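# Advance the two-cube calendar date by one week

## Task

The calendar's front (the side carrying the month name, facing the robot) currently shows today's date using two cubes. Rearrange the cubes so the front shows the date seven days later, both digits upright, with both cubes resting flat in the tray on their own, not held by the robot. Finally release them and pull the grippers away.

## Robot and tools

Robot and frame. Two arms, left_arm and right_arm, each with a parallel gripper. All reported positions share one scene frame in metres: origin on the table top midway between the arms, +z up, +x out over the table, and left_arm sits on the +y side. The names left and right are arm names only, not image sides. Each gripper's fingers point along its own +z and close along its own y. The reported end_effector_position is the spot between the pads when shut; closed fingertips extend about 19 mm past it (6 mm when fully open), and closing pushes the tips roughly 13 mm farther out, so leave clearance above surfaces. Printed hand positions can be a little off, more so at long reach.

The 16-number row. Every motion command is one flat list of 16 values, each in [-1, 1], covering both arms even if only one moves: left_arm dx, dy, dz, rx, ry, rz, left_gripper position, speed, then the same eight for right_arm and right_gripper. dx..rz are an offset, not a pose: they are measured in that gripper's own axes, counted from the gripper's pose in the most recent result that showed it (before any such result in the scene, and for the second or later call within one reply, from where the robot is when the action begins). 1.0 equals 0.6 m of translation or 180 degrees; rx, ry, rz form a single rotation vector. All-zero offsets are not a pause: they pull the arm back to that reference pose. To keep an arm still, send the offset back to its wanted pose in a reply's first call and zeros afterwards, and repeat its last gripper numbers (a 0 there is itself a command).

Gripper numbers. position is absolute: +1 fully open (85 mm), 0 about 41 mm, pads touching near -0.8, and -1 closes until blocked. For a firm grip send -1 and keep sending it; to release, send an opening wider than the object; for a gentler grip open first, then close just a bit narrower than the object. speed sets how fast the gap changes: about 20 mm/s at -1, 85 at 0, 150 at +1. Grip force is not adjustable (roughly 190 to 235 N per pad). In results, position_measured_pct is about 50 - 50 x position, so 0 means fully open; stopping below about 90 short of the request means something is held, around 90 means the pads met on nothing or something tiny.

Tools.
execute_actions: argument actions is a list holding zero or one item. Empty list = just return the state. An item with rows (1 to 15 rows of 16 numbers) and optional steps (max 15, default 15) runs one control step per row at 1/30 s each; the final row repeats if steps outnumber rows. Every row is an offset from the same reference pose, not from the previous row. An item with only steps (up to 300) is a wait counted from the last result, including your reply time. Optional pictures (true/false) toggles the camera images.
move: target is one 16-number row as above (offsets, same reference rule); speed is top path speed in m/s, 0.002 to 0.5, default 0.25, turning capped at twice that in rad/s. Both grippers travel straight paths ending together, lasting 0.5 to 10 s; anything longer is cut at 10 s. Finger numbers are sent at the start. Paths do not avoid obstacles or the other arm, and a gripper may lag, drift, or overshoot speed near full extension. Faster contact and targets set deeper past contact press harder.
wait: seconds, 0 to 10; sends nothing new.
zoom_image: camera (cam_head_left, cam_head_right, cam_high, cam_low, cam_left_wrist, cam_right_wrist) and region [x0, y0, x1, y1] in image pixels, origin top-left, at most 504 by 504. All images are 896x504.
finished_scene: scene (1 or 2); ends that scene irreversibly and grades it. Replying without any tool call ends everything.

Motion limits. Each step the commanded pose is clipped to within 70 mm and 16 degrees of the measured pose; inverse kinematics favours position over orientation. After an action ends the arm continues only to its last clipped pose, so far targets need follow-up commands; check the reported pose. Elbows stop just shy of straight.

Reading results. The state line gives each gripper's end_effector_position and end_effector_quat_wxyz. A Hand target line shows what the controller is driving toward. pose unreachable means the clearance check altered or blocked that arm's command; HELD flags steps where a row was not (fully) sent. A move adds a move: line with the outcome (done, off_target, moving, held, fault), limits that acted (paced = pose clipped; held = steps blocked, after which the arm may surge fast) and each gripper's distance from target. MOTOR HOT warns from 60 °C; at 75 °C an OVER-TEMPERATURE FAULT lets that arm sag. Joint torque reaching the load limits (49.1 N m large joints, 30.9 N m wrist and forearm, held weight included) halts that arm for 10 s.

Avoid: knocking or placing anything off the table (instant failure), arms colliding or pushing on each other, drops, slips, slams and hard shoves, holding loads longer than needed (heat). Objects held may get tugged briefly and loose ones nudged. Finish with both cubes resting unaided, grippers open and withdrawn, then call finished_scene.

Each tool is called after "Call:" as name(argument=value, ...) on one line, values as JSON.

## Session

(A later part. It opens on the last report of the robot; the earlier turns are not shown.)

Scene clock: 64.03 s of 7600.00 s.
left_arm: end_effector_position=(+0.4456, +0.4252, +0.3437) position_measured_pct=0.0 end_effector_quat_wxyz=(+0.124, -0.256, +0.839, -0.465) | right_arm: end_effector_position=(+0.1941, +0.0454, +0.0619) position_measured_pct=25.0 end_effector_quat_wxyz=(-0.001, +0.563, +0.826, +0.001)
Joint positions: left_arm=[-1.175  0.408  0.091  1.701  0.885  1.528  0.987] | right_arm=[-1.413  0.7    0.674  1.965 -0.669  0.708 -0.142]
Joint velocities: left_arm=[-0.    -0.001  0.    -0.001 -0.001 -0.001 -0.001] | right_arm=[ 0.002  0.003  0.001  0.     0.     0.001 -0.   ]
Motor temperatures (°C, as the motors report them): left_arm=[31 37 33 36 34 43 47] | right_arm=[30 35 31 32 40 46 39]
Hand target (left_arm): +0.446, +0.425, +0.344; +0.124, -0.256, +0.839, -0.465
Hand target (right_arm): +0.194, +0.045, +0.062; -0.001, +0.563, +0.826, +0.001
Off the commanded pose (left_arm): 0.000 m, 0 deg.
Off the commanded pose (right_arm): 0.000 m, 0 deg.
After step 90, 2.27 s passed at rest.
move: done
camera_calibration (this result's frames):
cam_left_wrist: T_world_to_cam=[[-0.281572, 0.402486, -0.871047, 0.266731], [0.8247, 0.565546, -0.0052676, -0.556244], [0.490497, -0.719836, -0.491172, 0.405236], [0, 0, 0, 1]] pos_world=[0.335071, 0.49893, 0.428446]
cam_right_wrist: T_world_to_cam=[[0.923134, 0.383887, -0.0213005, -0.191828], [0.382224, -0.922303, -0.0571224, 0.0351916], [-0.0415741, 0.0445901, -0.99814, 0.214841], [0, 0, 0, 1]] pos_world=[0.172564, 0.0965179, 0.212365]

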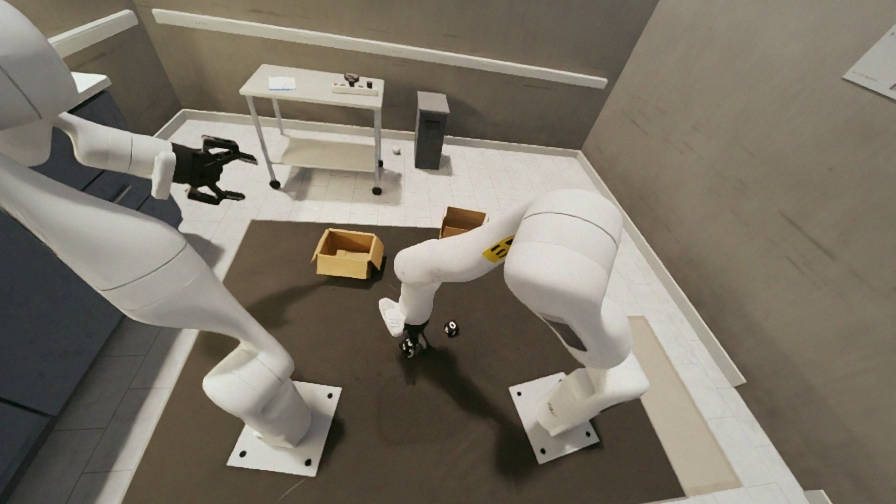

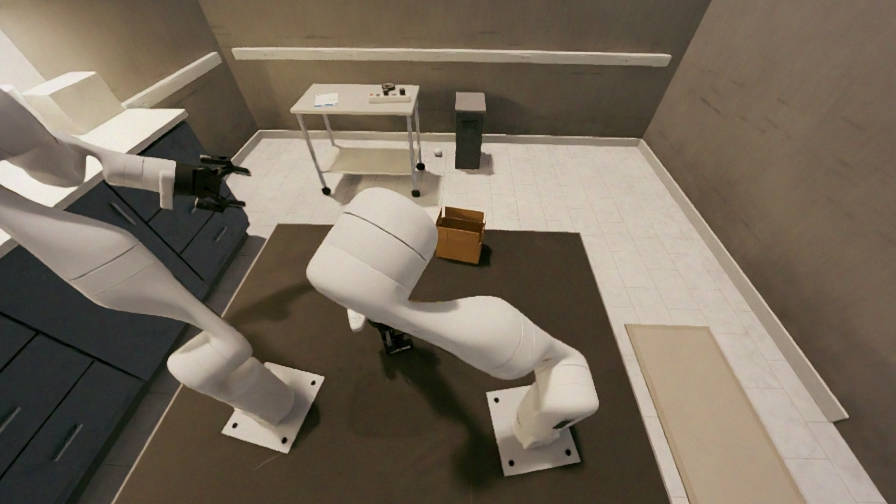

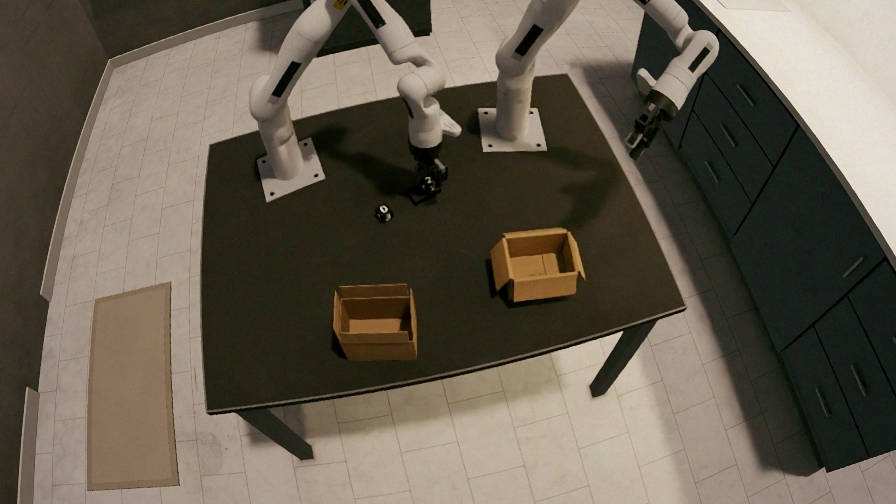

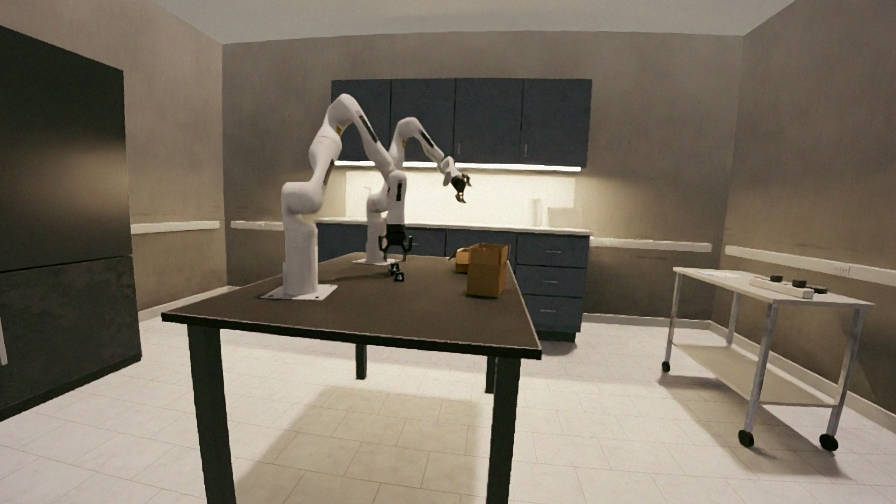

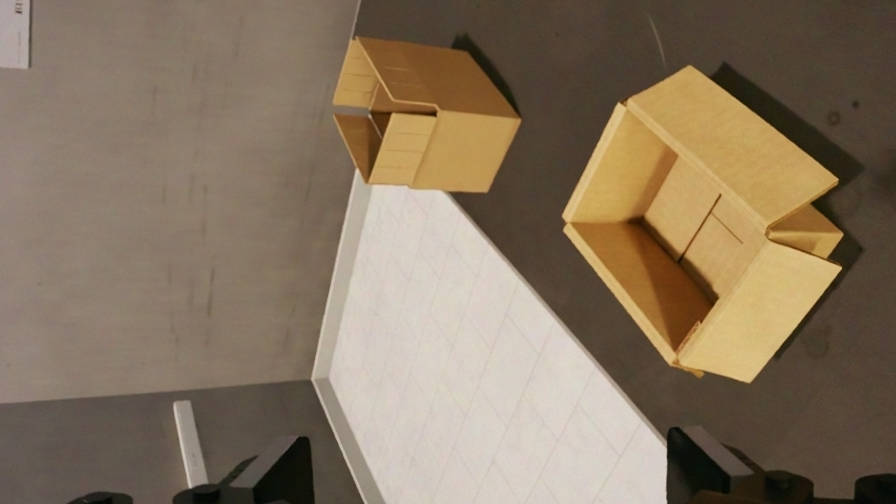

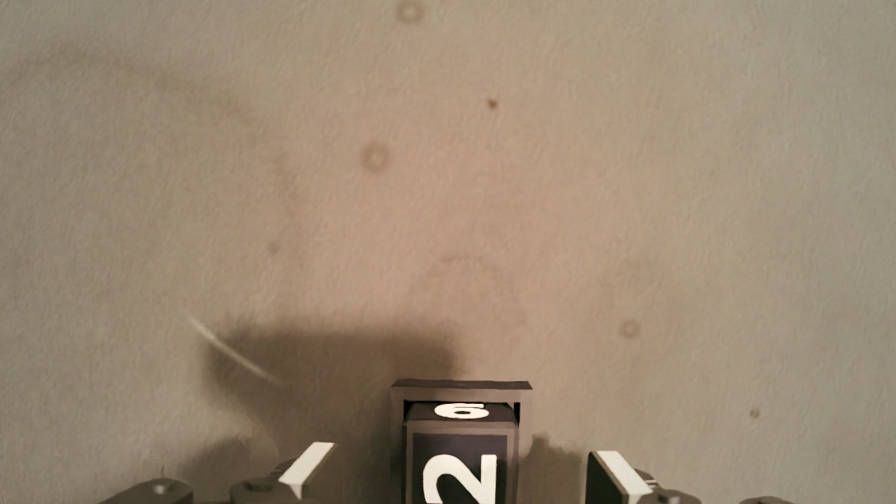

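Call:
move(target=[0,0,0,0,0,0,1,0,0,0,0.044,0,0,0,0.5,0], speed=0.1)

Call:
execute_actions(actions=[{"rows":[[0,0,0,0,0,0,1,0,0,0,0,0,0,0,-1,0]],"steps":15}], pictures=false)

Call:
move(target=[0,0,0,0,0,0,1,0,0,0,-0.025,0,0,0,-1,0], speed=0.06)

Scene clock: 68.00 s of 7600.00 s.
left_arm: end_effector_position=(+0.4456, +0.4252, +0.3437) position_measured_pct=0.0 end_effector_quat_wxyz=(+0.124, -0.256, +0.839, -0.465) | right_arm: end_effector_position=(+0.1938, +0.0458, +0.0356) position_measured_pct=25.0 end_effector_quat_wxyz=(-0.001, +0.563, +0.827, +0.001)
Joint positions: left_arm=[-1.175  0.408  0.091  1.701  0.885  1.528  0.987] | right_arm=[-1.377  0.748  0.619  1.98  -0.722  0.643 -0.098]
Joint velocities: left_arm=[ 0.    -0.     0.     0.001 -0.    -0.001 -0.001] | right_arm=[ 0.005  0.004  0.002  0.    -0.001 -0.001  0.001]
Motor temperatures (°C, as the motors report them): left_arm=[31 37 33 36 34 43 47] | right_arm=[30 35 31 32 40 46 39]
Hand target (left_arm): +0.446, +0.425, +0.344; +0.124, -0.256, +0.839, -0.465
Hand target (right_arm): +0.194, +0.046, +0.035; -0.001, +0.563, +0.826, +0.001
Off the commanded pose (left_arm): 0.000 m, 0 deg.
Off the commanded pose (right_arm): 0.000 m, 0 deg.
After step 90, 0.27 s passed at rest.
move: done
camera_calibration (this result's frames):
cam_left_wrist: T_world_to_cam=[[-0.281572, 0.402485, -0.871047, 0.26673], [0.8247, 0.565547, -0.0052669, -0.556245], [0.490498, -0.719835, -0.491171, 0.405236], [0, 0, 0, 1]] pos_world=[0.335072, 0.49893, 0.428445]
cam_right_wrist: T_world_to_cam=[[0.922845, 0.384583, -0.0212848, -0.192241], [0.382892, -0.921985, -0.0577718, 0.0340431], [-0.0418424, 0.0451647, -0.998103, 0.18856], [0, 0, 0, 1]] pos_world=[0.172263, 0.0968034, 0.186077]

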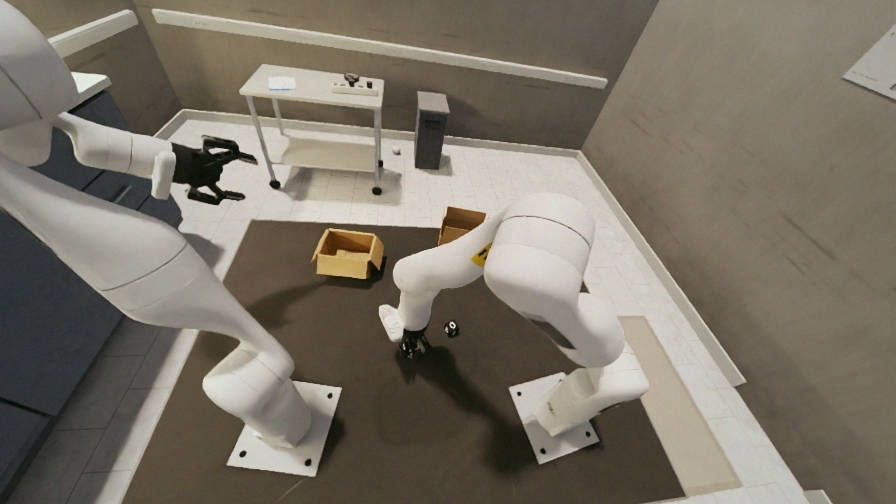

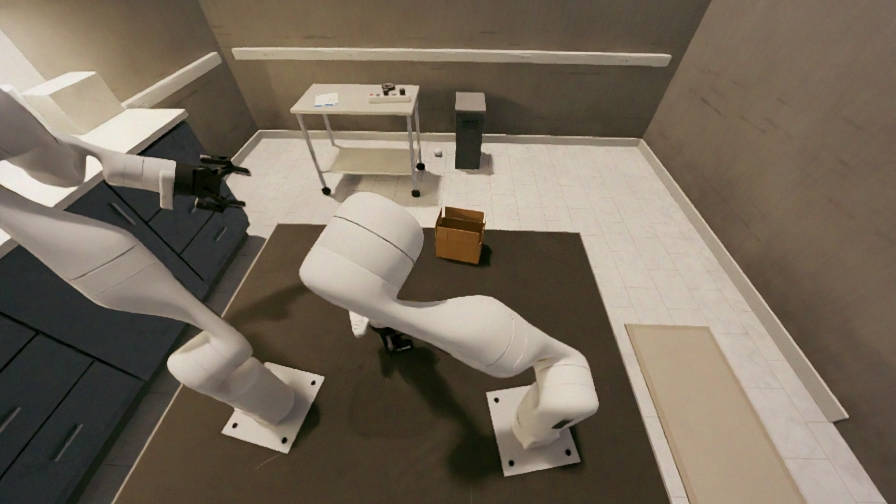

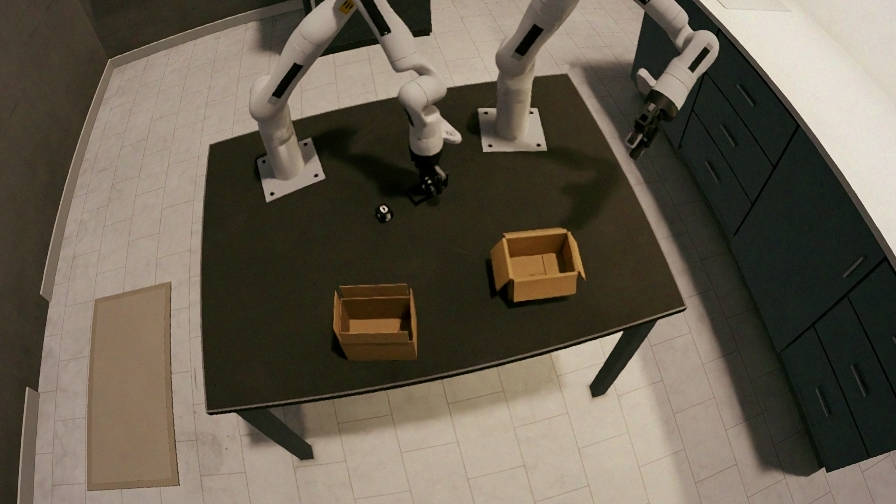

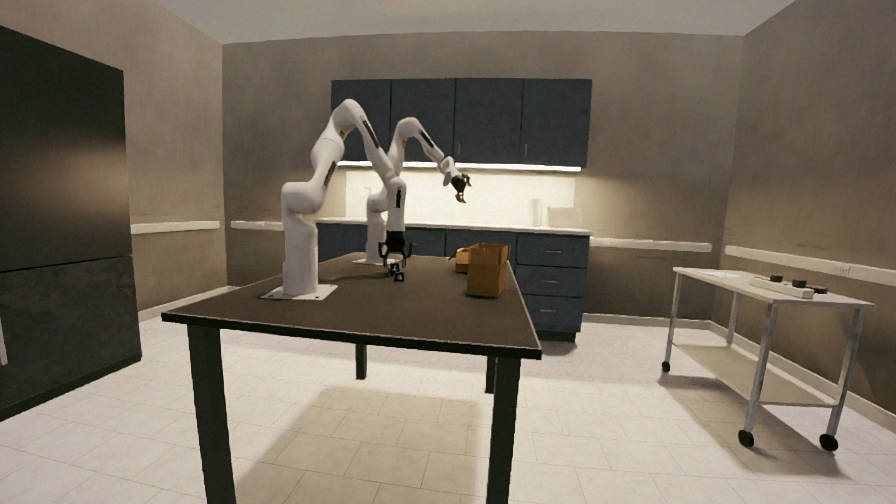

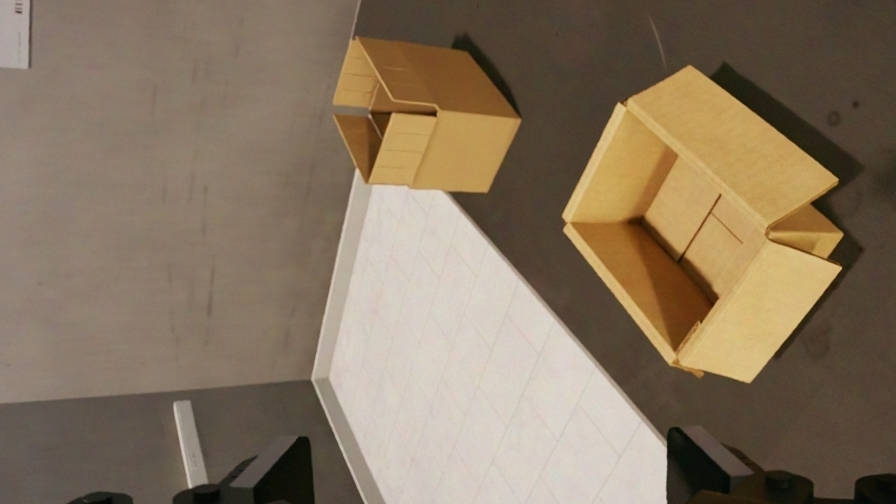

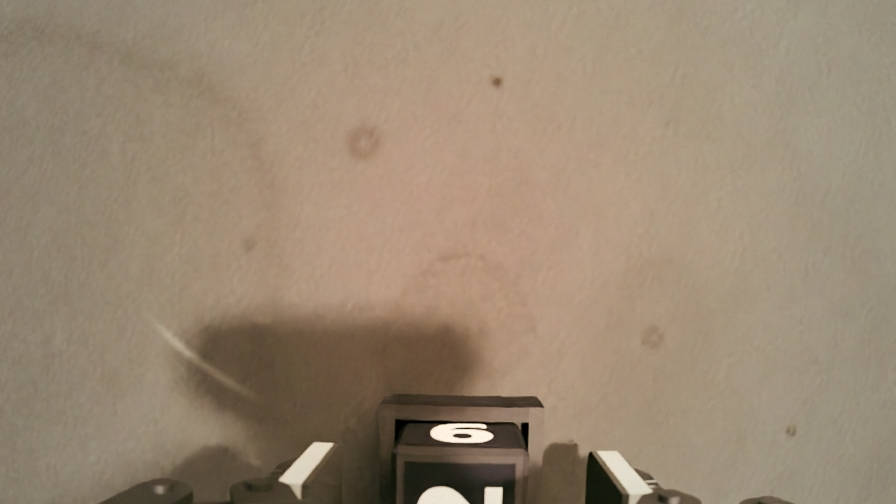

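Scene clock: 68.50 s of 7600.00 s.
left_arm: end_effector_position=(+0.4456, +0.4252, +0.3437) position_measured_pct=0.0 end_effector_quat_wxyz=(+0.124, -0.256, +0.839, -0.465) | right_arm: end_effector_position=(+0.1944, +0.0463, +0.0363) position_measured_pct=60.7 end_effector_quat_wxyz=(-0.001, +0.563, +0.826, +0.002)
Joint positions: left_arm=[-1.175  0.408  0.091  1.701  0.885  1.528  0.987] | right_arm=[-1.377  0.747  0.62   1.979 -0.722  0.643 -0.098]
Joint velocities: left_arm=[ 0.     0.     0.    -0.001 -0.001 -0.001  0.001] | right_arm=[ 0.001 -0.01   0.005  0.002  0.002  0.009  0.001]
Motor temperatures (°C, as the motors report them): left_arm=[31 37 33 36 34 43 47] | right_arm=[30 35 31 32 40 46 39]
Hand target (left_arm): +0.446, +0.425, +0.344; +0.124, -0.256, +0.839, -0.465
Hand target (right_arm): +0.194, +0.046, +0.036; -0.001, +0.563, +0.827, +0.001
Off the commanded pose (left_arm): 0.000 m, 0 deg.
Off the commanded pose (right_arm): 0.001 m, 0 deg.
Steps of this call (steps 1 to 15: all 15 steps of this action). Readings (end_effector_position | what the end effector reports):
1: left_arm (+0.4456, +0.4252, +0.3437) | right_arm (+0.1939, +0.0458, +0.0356) | left_arm position_measured_pct=0.0 | right_arm position_measured_pct=25.0
2: left_arm (+0.4456, +0.4252, +0.3437) | right_arm (+0.1938, +0.0459, +0.0357) | left_arm position_measured_pct=0.0 | right_arm position_measured_pct=25.8
4: left_arm (+0.4456, +0.4252, +0.3437) | right_arm (+0.1938, +0.0459, +0.0356) | left_arm position_measured_pct=0.0 | right_arm position_measured_pct=29.8
8: left_arm (+0.4456, +0.4252, +0.3437) | right_arm (+0.1938, +0.0458, +0.0356) | left_arm position_measured_pct=0.0 | right_arm position_measured_pct=41.3
15: the state above

Scene clock: 69.43 s of 7600.00 s.
left_arm: end_effector_position=(+0.4456, +0.4252, +0.3437) position_measured_pct=0.0 end_effector_quat_wxyz=(+0.124, -0.256, +0.839, -0.465) | right_arm: end_effector_position=(+0.1946, +0.0460, +0.0514) position_measured_pct=61.9 end_effector_quat_wxyz=(-0.001, +0.563, +0.826, +0.002)
Joint positions: left_arm=[-1.175  0.408  0.091  1.701  0.885  1.528  0.987] | right_arm=[-1.398  0.719  0.652  1.972 -0.692  0.68  -0.123]
Joint velocities: left_arm=[ 0.    -0.    -0.    -0.001  0.002 -0.001  0.001] | right_arm=[-0.002 -0.002 -0.002 -0.     0.    -0.    -0.   ]
Motor temperatures (°C, as the motors report them): left_arm=[31 37 33 36 34 43 47] | right_arm=[30 35 31 32 40 46 39]
Hand target (left_arm): +0.446, +0.425, +0.344; +0.124, -0.256, +0.839, -0.465
Hand target (right_arm): +0.194, +0.046, +0.051; -0.001, +0.563, +0.826, +0.002
Off the commanded pose (left_arm): 0.000 m, 0 deg.
Off the commanded pose (right_arm): 0.000 m, 0 deg.
move: done
camera_calibration (this result's frames):
cam_left_wrist: T_world_to_cam=[[-0.281571, 0.402485, -0.871048, 0.26673], [0.824698, 0.565548, -0.00526597, -0.556248], [0.4905, -0.719834, -0.49117, 0.405234], [0, 0, 0, 1]] pos_world=[0.335073, 0.498931, 0.428445]
cam_right_wrist: T_world_to_cam=[[0.923225, 0.383751, -0.0197697, -0.192771], [0.382085, -0.92225, -0.058874, 0.0350799], [-0.0408255, 0.0468002, -0.99807, 0.204061], [0, 0, 0, 1]] pos_world=[0.172898, 0.0967783, 0.201921]

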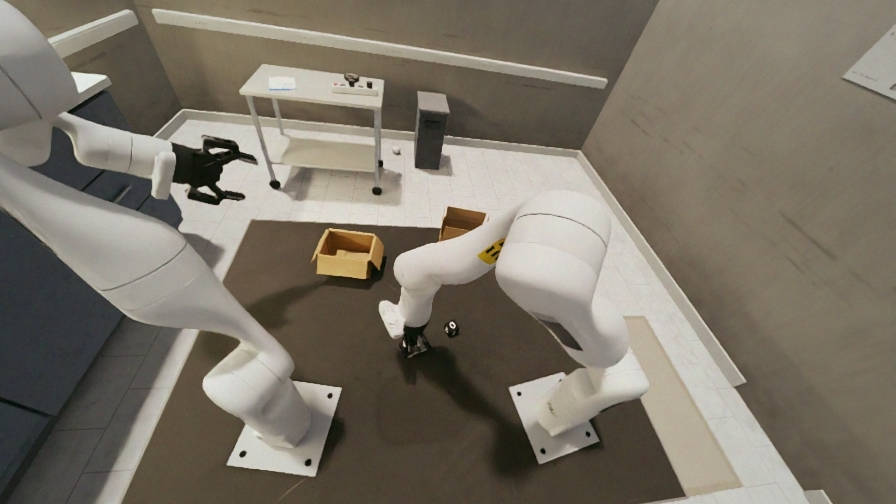

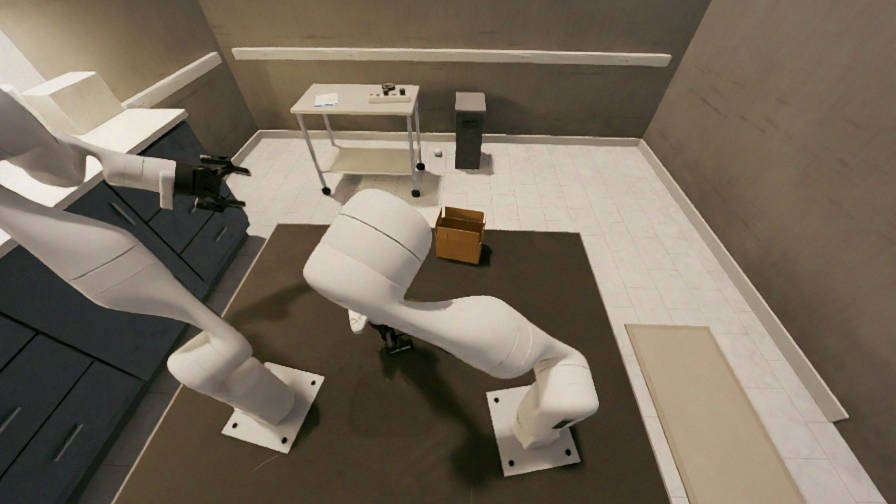

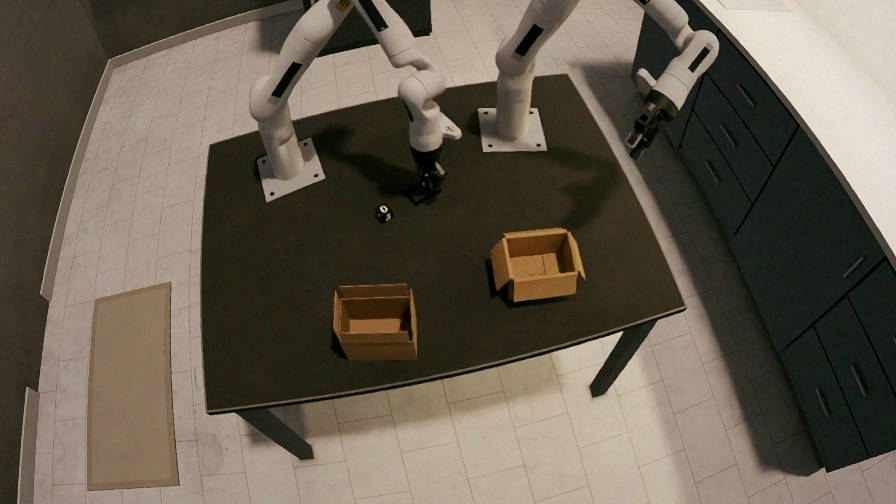

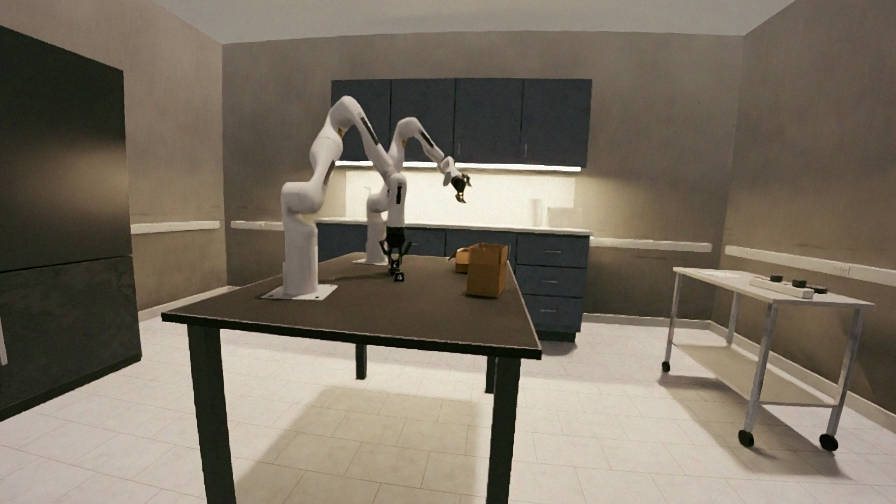

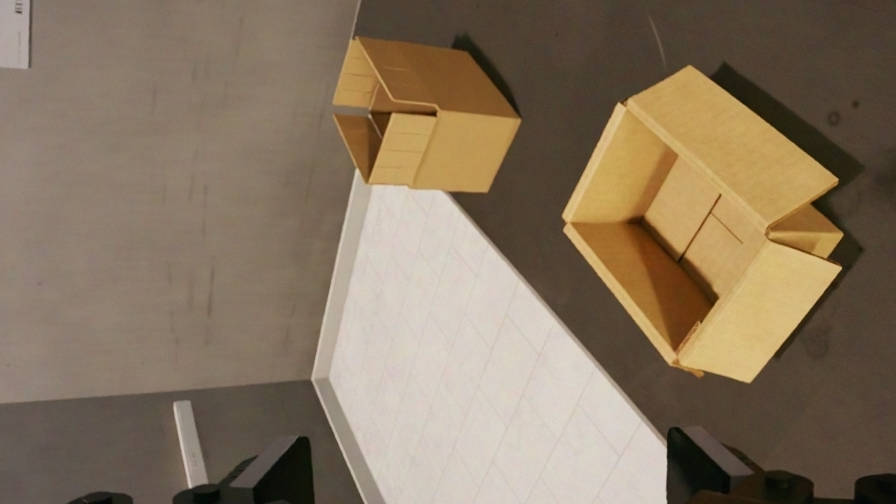

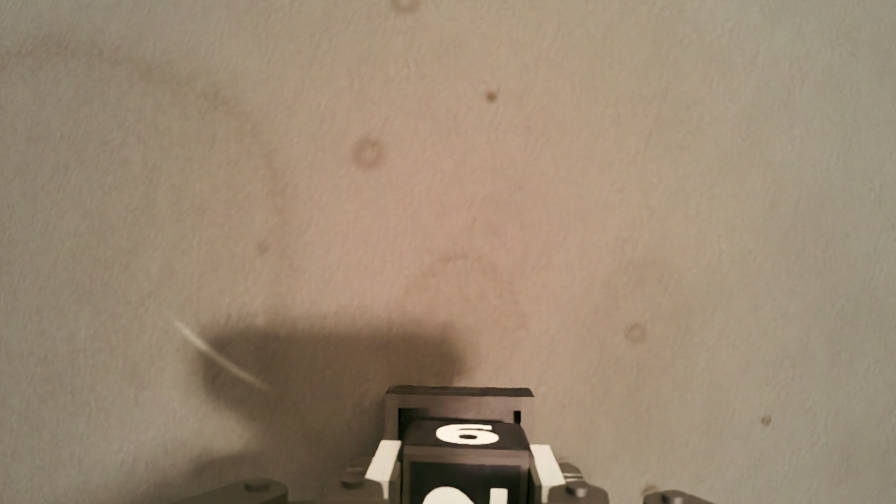

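Call:
execute_actions(actions=[])

Scene clock: 75.40 s of 7600.00 s.
left_arm: end_effector_position=(+0.4456, +0.4252, +0.3437) position_measured_pct=0.0 end_effector_quat_wxyz=(+0.124, -0.256, +0.839, -0.465) | right_arm: end_effector_position=(+0.1945, +0.0461, +0.0514) position_measured_pct=61.9 end_effector_quat_wxyz=(-0.001, +0.563, +0.826, +0.002)
Joint positions: left_arm=[-1.175  0.408  0.091  1.701  0.885  1.528  0.987] | right_arm=[-1.398  0.719  0.652  1.972 -0.692  0.68  -0.123]
Joint velocities: left_arm=[ 0.    -0.001 -0.    -0.     0.001  0.001 -0.   ] | right_arm=[-0. -0.  0. -0. -0. -0. -0.]
Motor temperatures (°C, as the motors report them): left_arm=[31 37 33 36 34 43 47] | right_arm=[30 35 31 32 40 46 39]
Hand target (left_arm): +0.446, +0.425, +0.344; +0.124, -0.256, +0.839, -0.465
Hand target (right_arm): +0.194, +0.046, +0.051; -0.001, +0.563, +0.826, +0.002
Off the commanded pose (left_arm): 0.000 m, 0 deg.
Off the commanded pose (right_arm): 0.000 m, 0 deg.
Steps of this call (steps 1 to 90: nothing new was sent; then 2.97 s passed at rest). Readings (end_effector_position | what the end effector reports):
1: left_arm (+0.4456, +0.4252, +0.3437) | right_arm (+0.1945, +0.0461, +0.0514) | left_arm position_measured_pct=0.0 | right_arm position_measured_pct=61.9
2: left_arm (+0.4456, +0.4252, +0.3437) | right_arm (+0.1945, +0.0461, +0.0514) | left_arm position_measured_pct=0.0 | right_arm position_measured_pct=61.9
4: left_arm (+0.4456, +0.4252, +0.3437) | right_arm (+0.1945, +0.0461, +0.0514) | left_arm position_measured_pct=0.0 | right_arm position_measured_pct=61.9
8: left_arm (+0.4456, +0.4252, +0.3437) | right_arm (+0.1945, +0.0461, +0.0514) | left_arm position_measured_pct=0.0 | right_arm position_measured_pct=61.9
90: the state above
camera_calibration (this result's frames):
cam_left_wrist: T_world_to_cam=[[-0.281571, 0.402485, -0.871048, 0.26673], [0.824699, 0.565548, -0.00526598, -0.556248], [0.4905, -0.719834, -0.491171, 0.405234], [0, 0, 0, 1]] pos_world=[0.335073, 0.498931, 0.428445]
cam_right_wrist: T_world_to_cam=[[0.923107, 0.384038, -0.0196884, -0.192702], [0.382366, -0.922119, -0.0590967, 0.035184], [-0.0408504, 0.0470244, -0.998058, 0.20413], [0, 0, 0, 1]] pos_world=[0.17277, 0.0968496, 0.202019]

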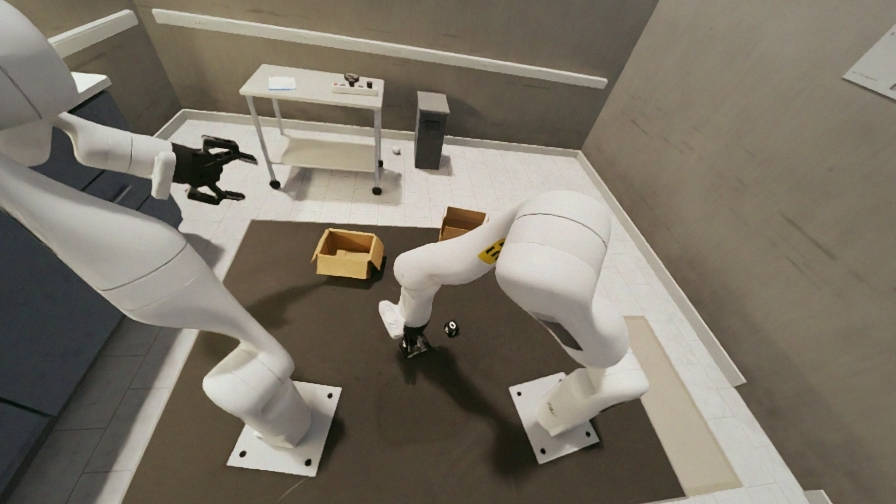

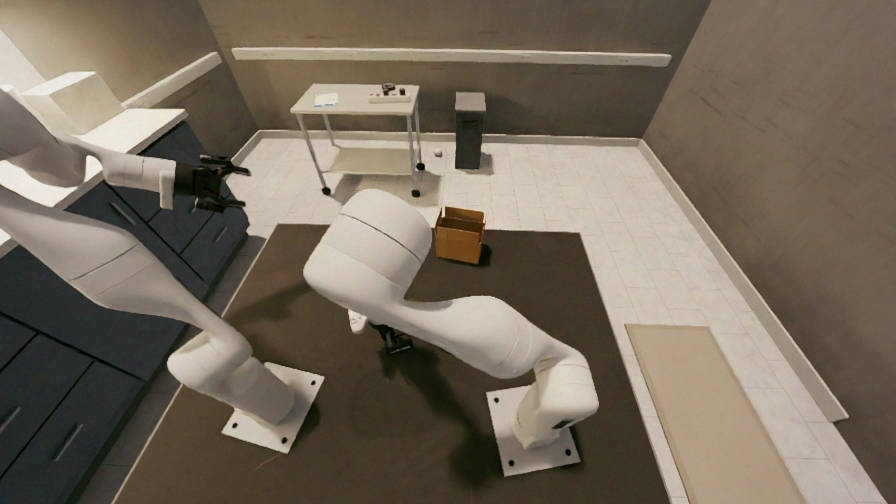

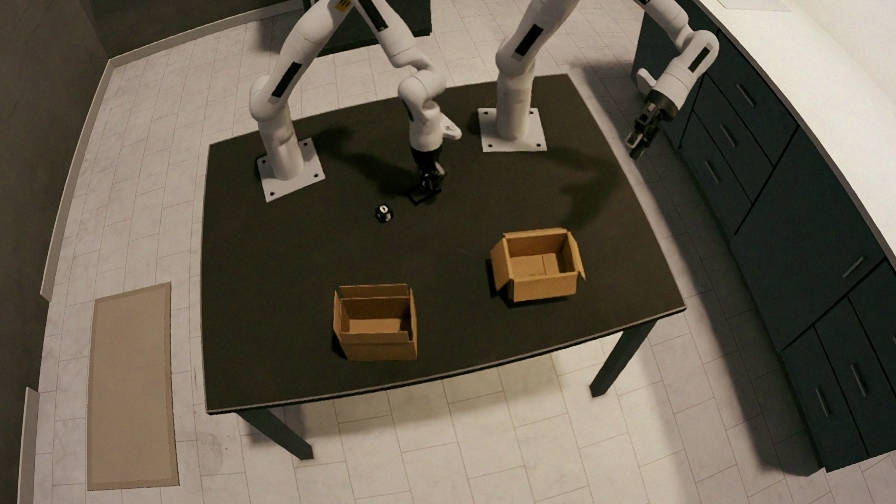

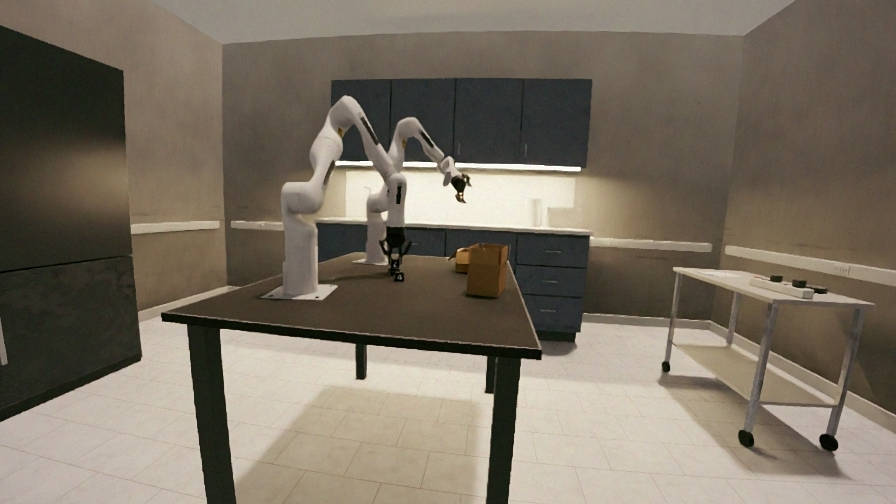

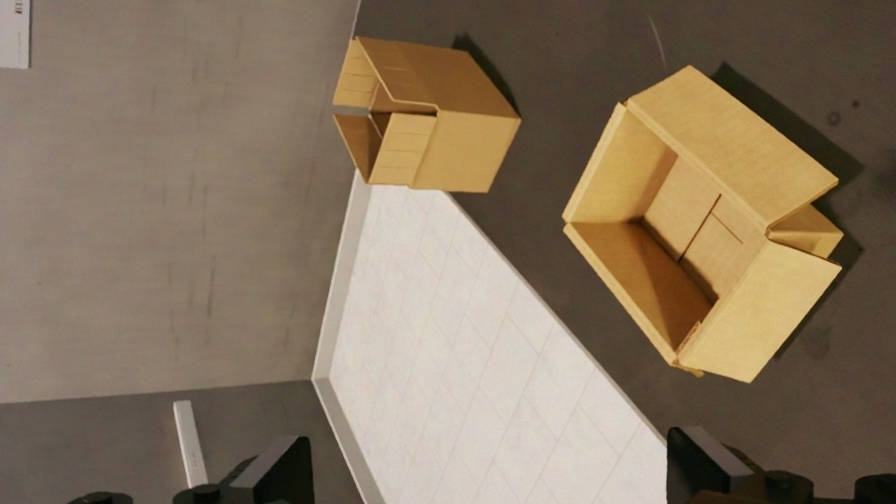

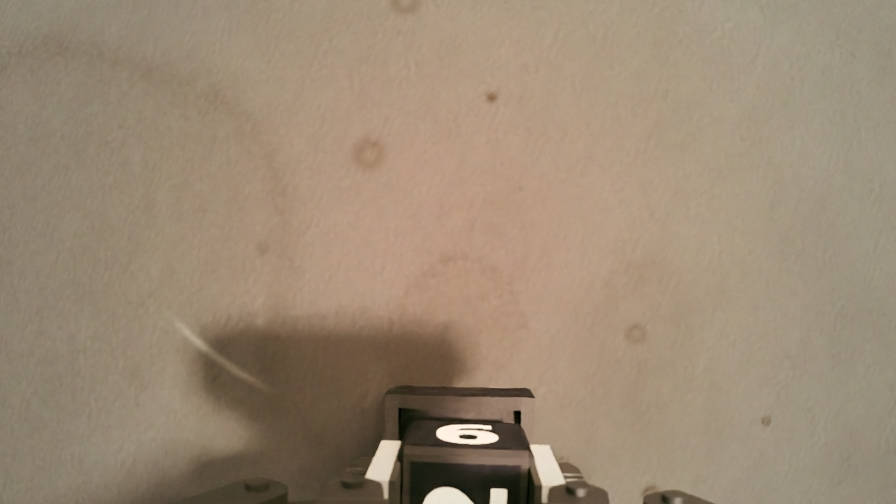

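Call:
move(target=[0,0,0,0,0,0,1,0,-0.055,0,-0.003,0,0,0,-1,0], speed=0.06)

Scene clock: 77.43 s of 7600.00 s.
left_arm: end_effector_position=(+0.4456, +0.4252, +0.3437) position_measured_pct=0.0 end_effector_quat_wxyz=(+0.124, -0.256, +0.839, -0.465) | right_arm: end_effector_position=(+0.2064, +0.0154, +0.0529) position_measured_pct=61.9 end_effector_quat_wxyz=(-0.001, +0.563, +0.826, +0.002)
Joint positions: left_arm=[-1.175  0.408  0.091  1.701  0.885  1.528  0.987] | right_arm=[-1.343  0.683  0.644  2.04  -0.692  0.639 -0.046]
Joint velocities: left_arm=[-0.001 -0.     0.    -0.002  0.001  0.    -0.001] | right_arm=[ 0.003 -0.002  0.002  0.    -0.002  0.     0.002]
Motor temperatures (°C, as the motors report them): left_arm=[31 37 33 36 34 43 47] | right_arm=[30 35 31 32 40 46 39]
Hand target (left_arm): +0.446, +0.425, +0.344; +0.124, -0.256, +0.839, -0.465
Hand target (right_arm): +0.206, +0.015, +0.053; -0.001, +0.563, +0.826, +0.002
Off the commanded pose (left_arm): 0.000 m, 0 deg.
Off the commanded pose (right_arm): 0.000 m, 0 deg.
move: done
camera_calibration (this result's frames):
cam_left_wrist: T_world_to_cam=[[-0.281571, 0.402484, -0.871048, 0.26673], [0.824698, 0.565549, -0.00526537, -0.556249], [0.490501, -0.719834, -0.49117, 0.405233], [0, 0, 0, 1]] pos_world=[0.335074, 0.498932, 0.428444]
cam_right_wrist: T_world_to_cam=[[0.922961, 0.384372, -0.0200011, -0.191796], [0.382692, -0.921993, -0.0589498, 0.00230009], [-0.0410995, 0.0467541, -0.998061, 0.207572], [0, 0, 0, 1]] pos_world=[0.184671, 0.0661369, 0.203469]

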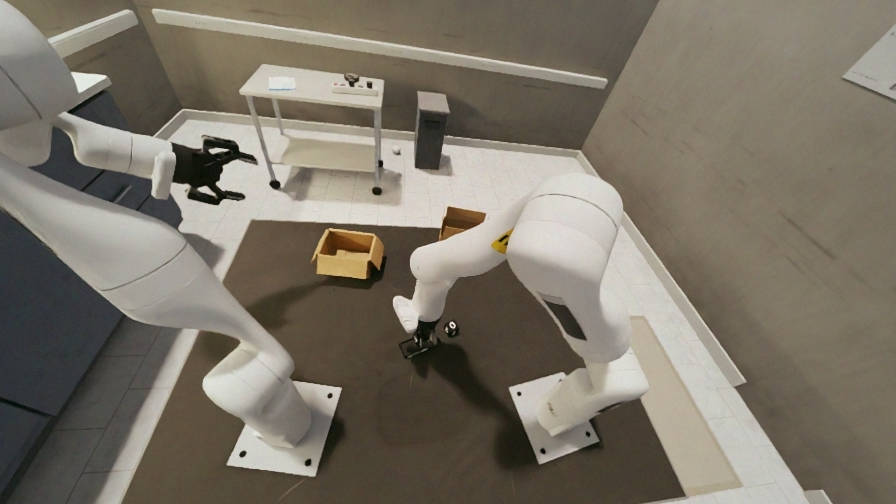

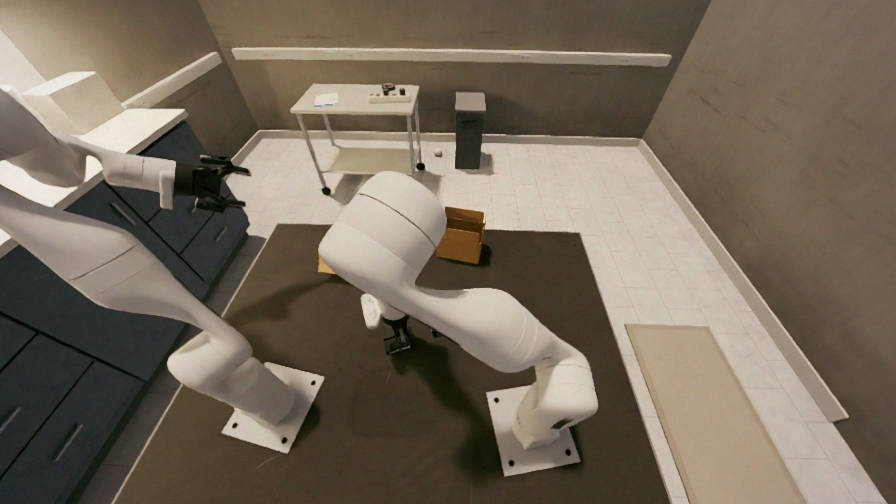

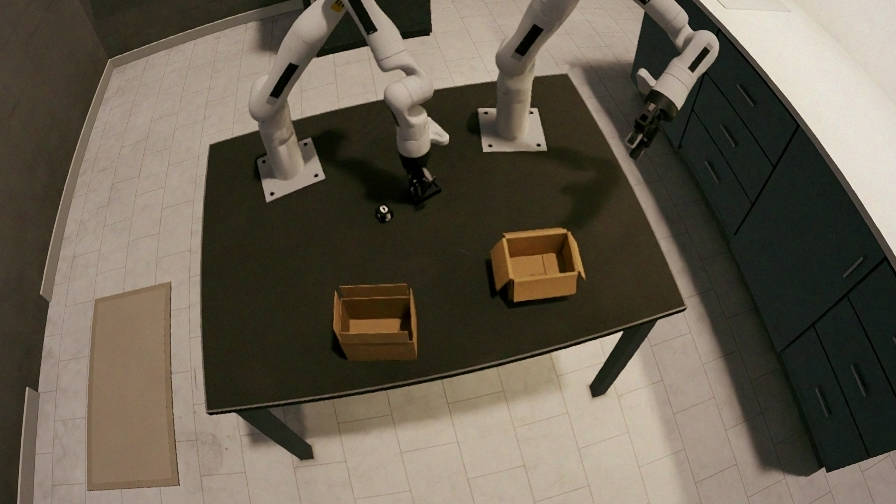

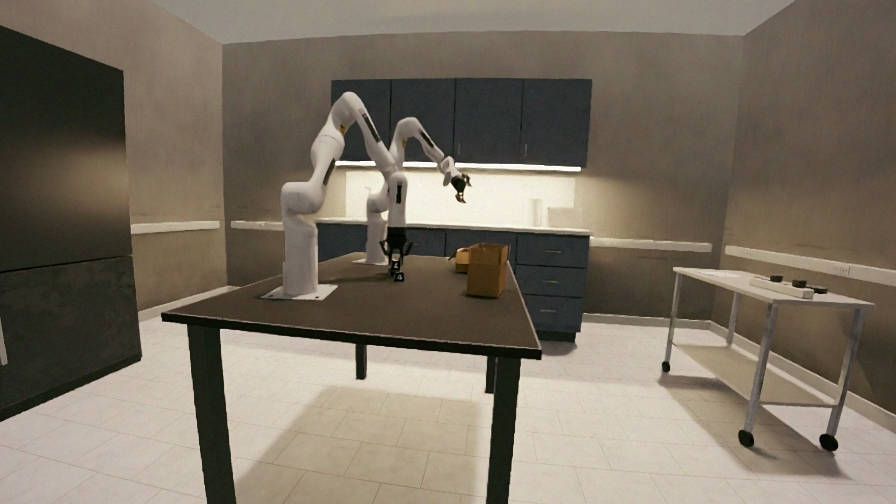

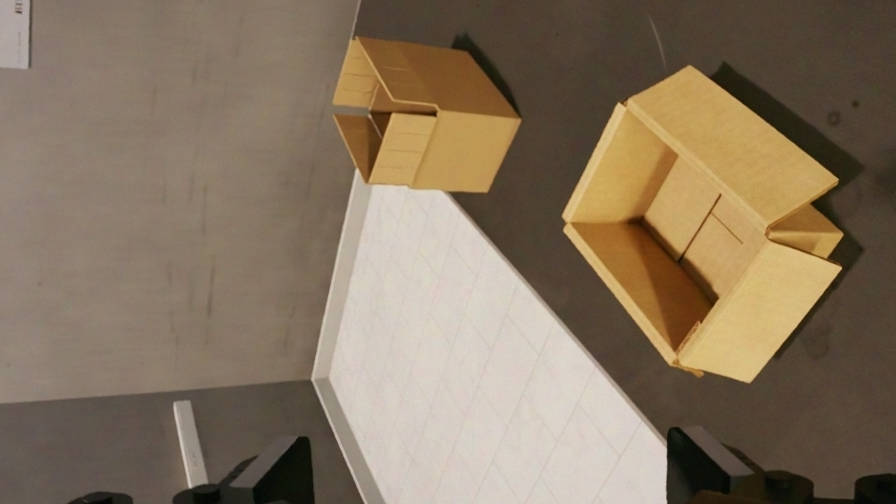

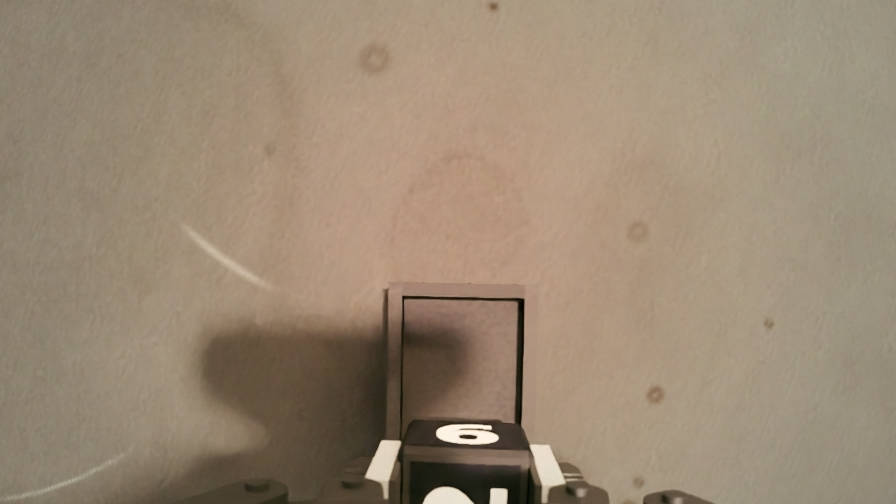

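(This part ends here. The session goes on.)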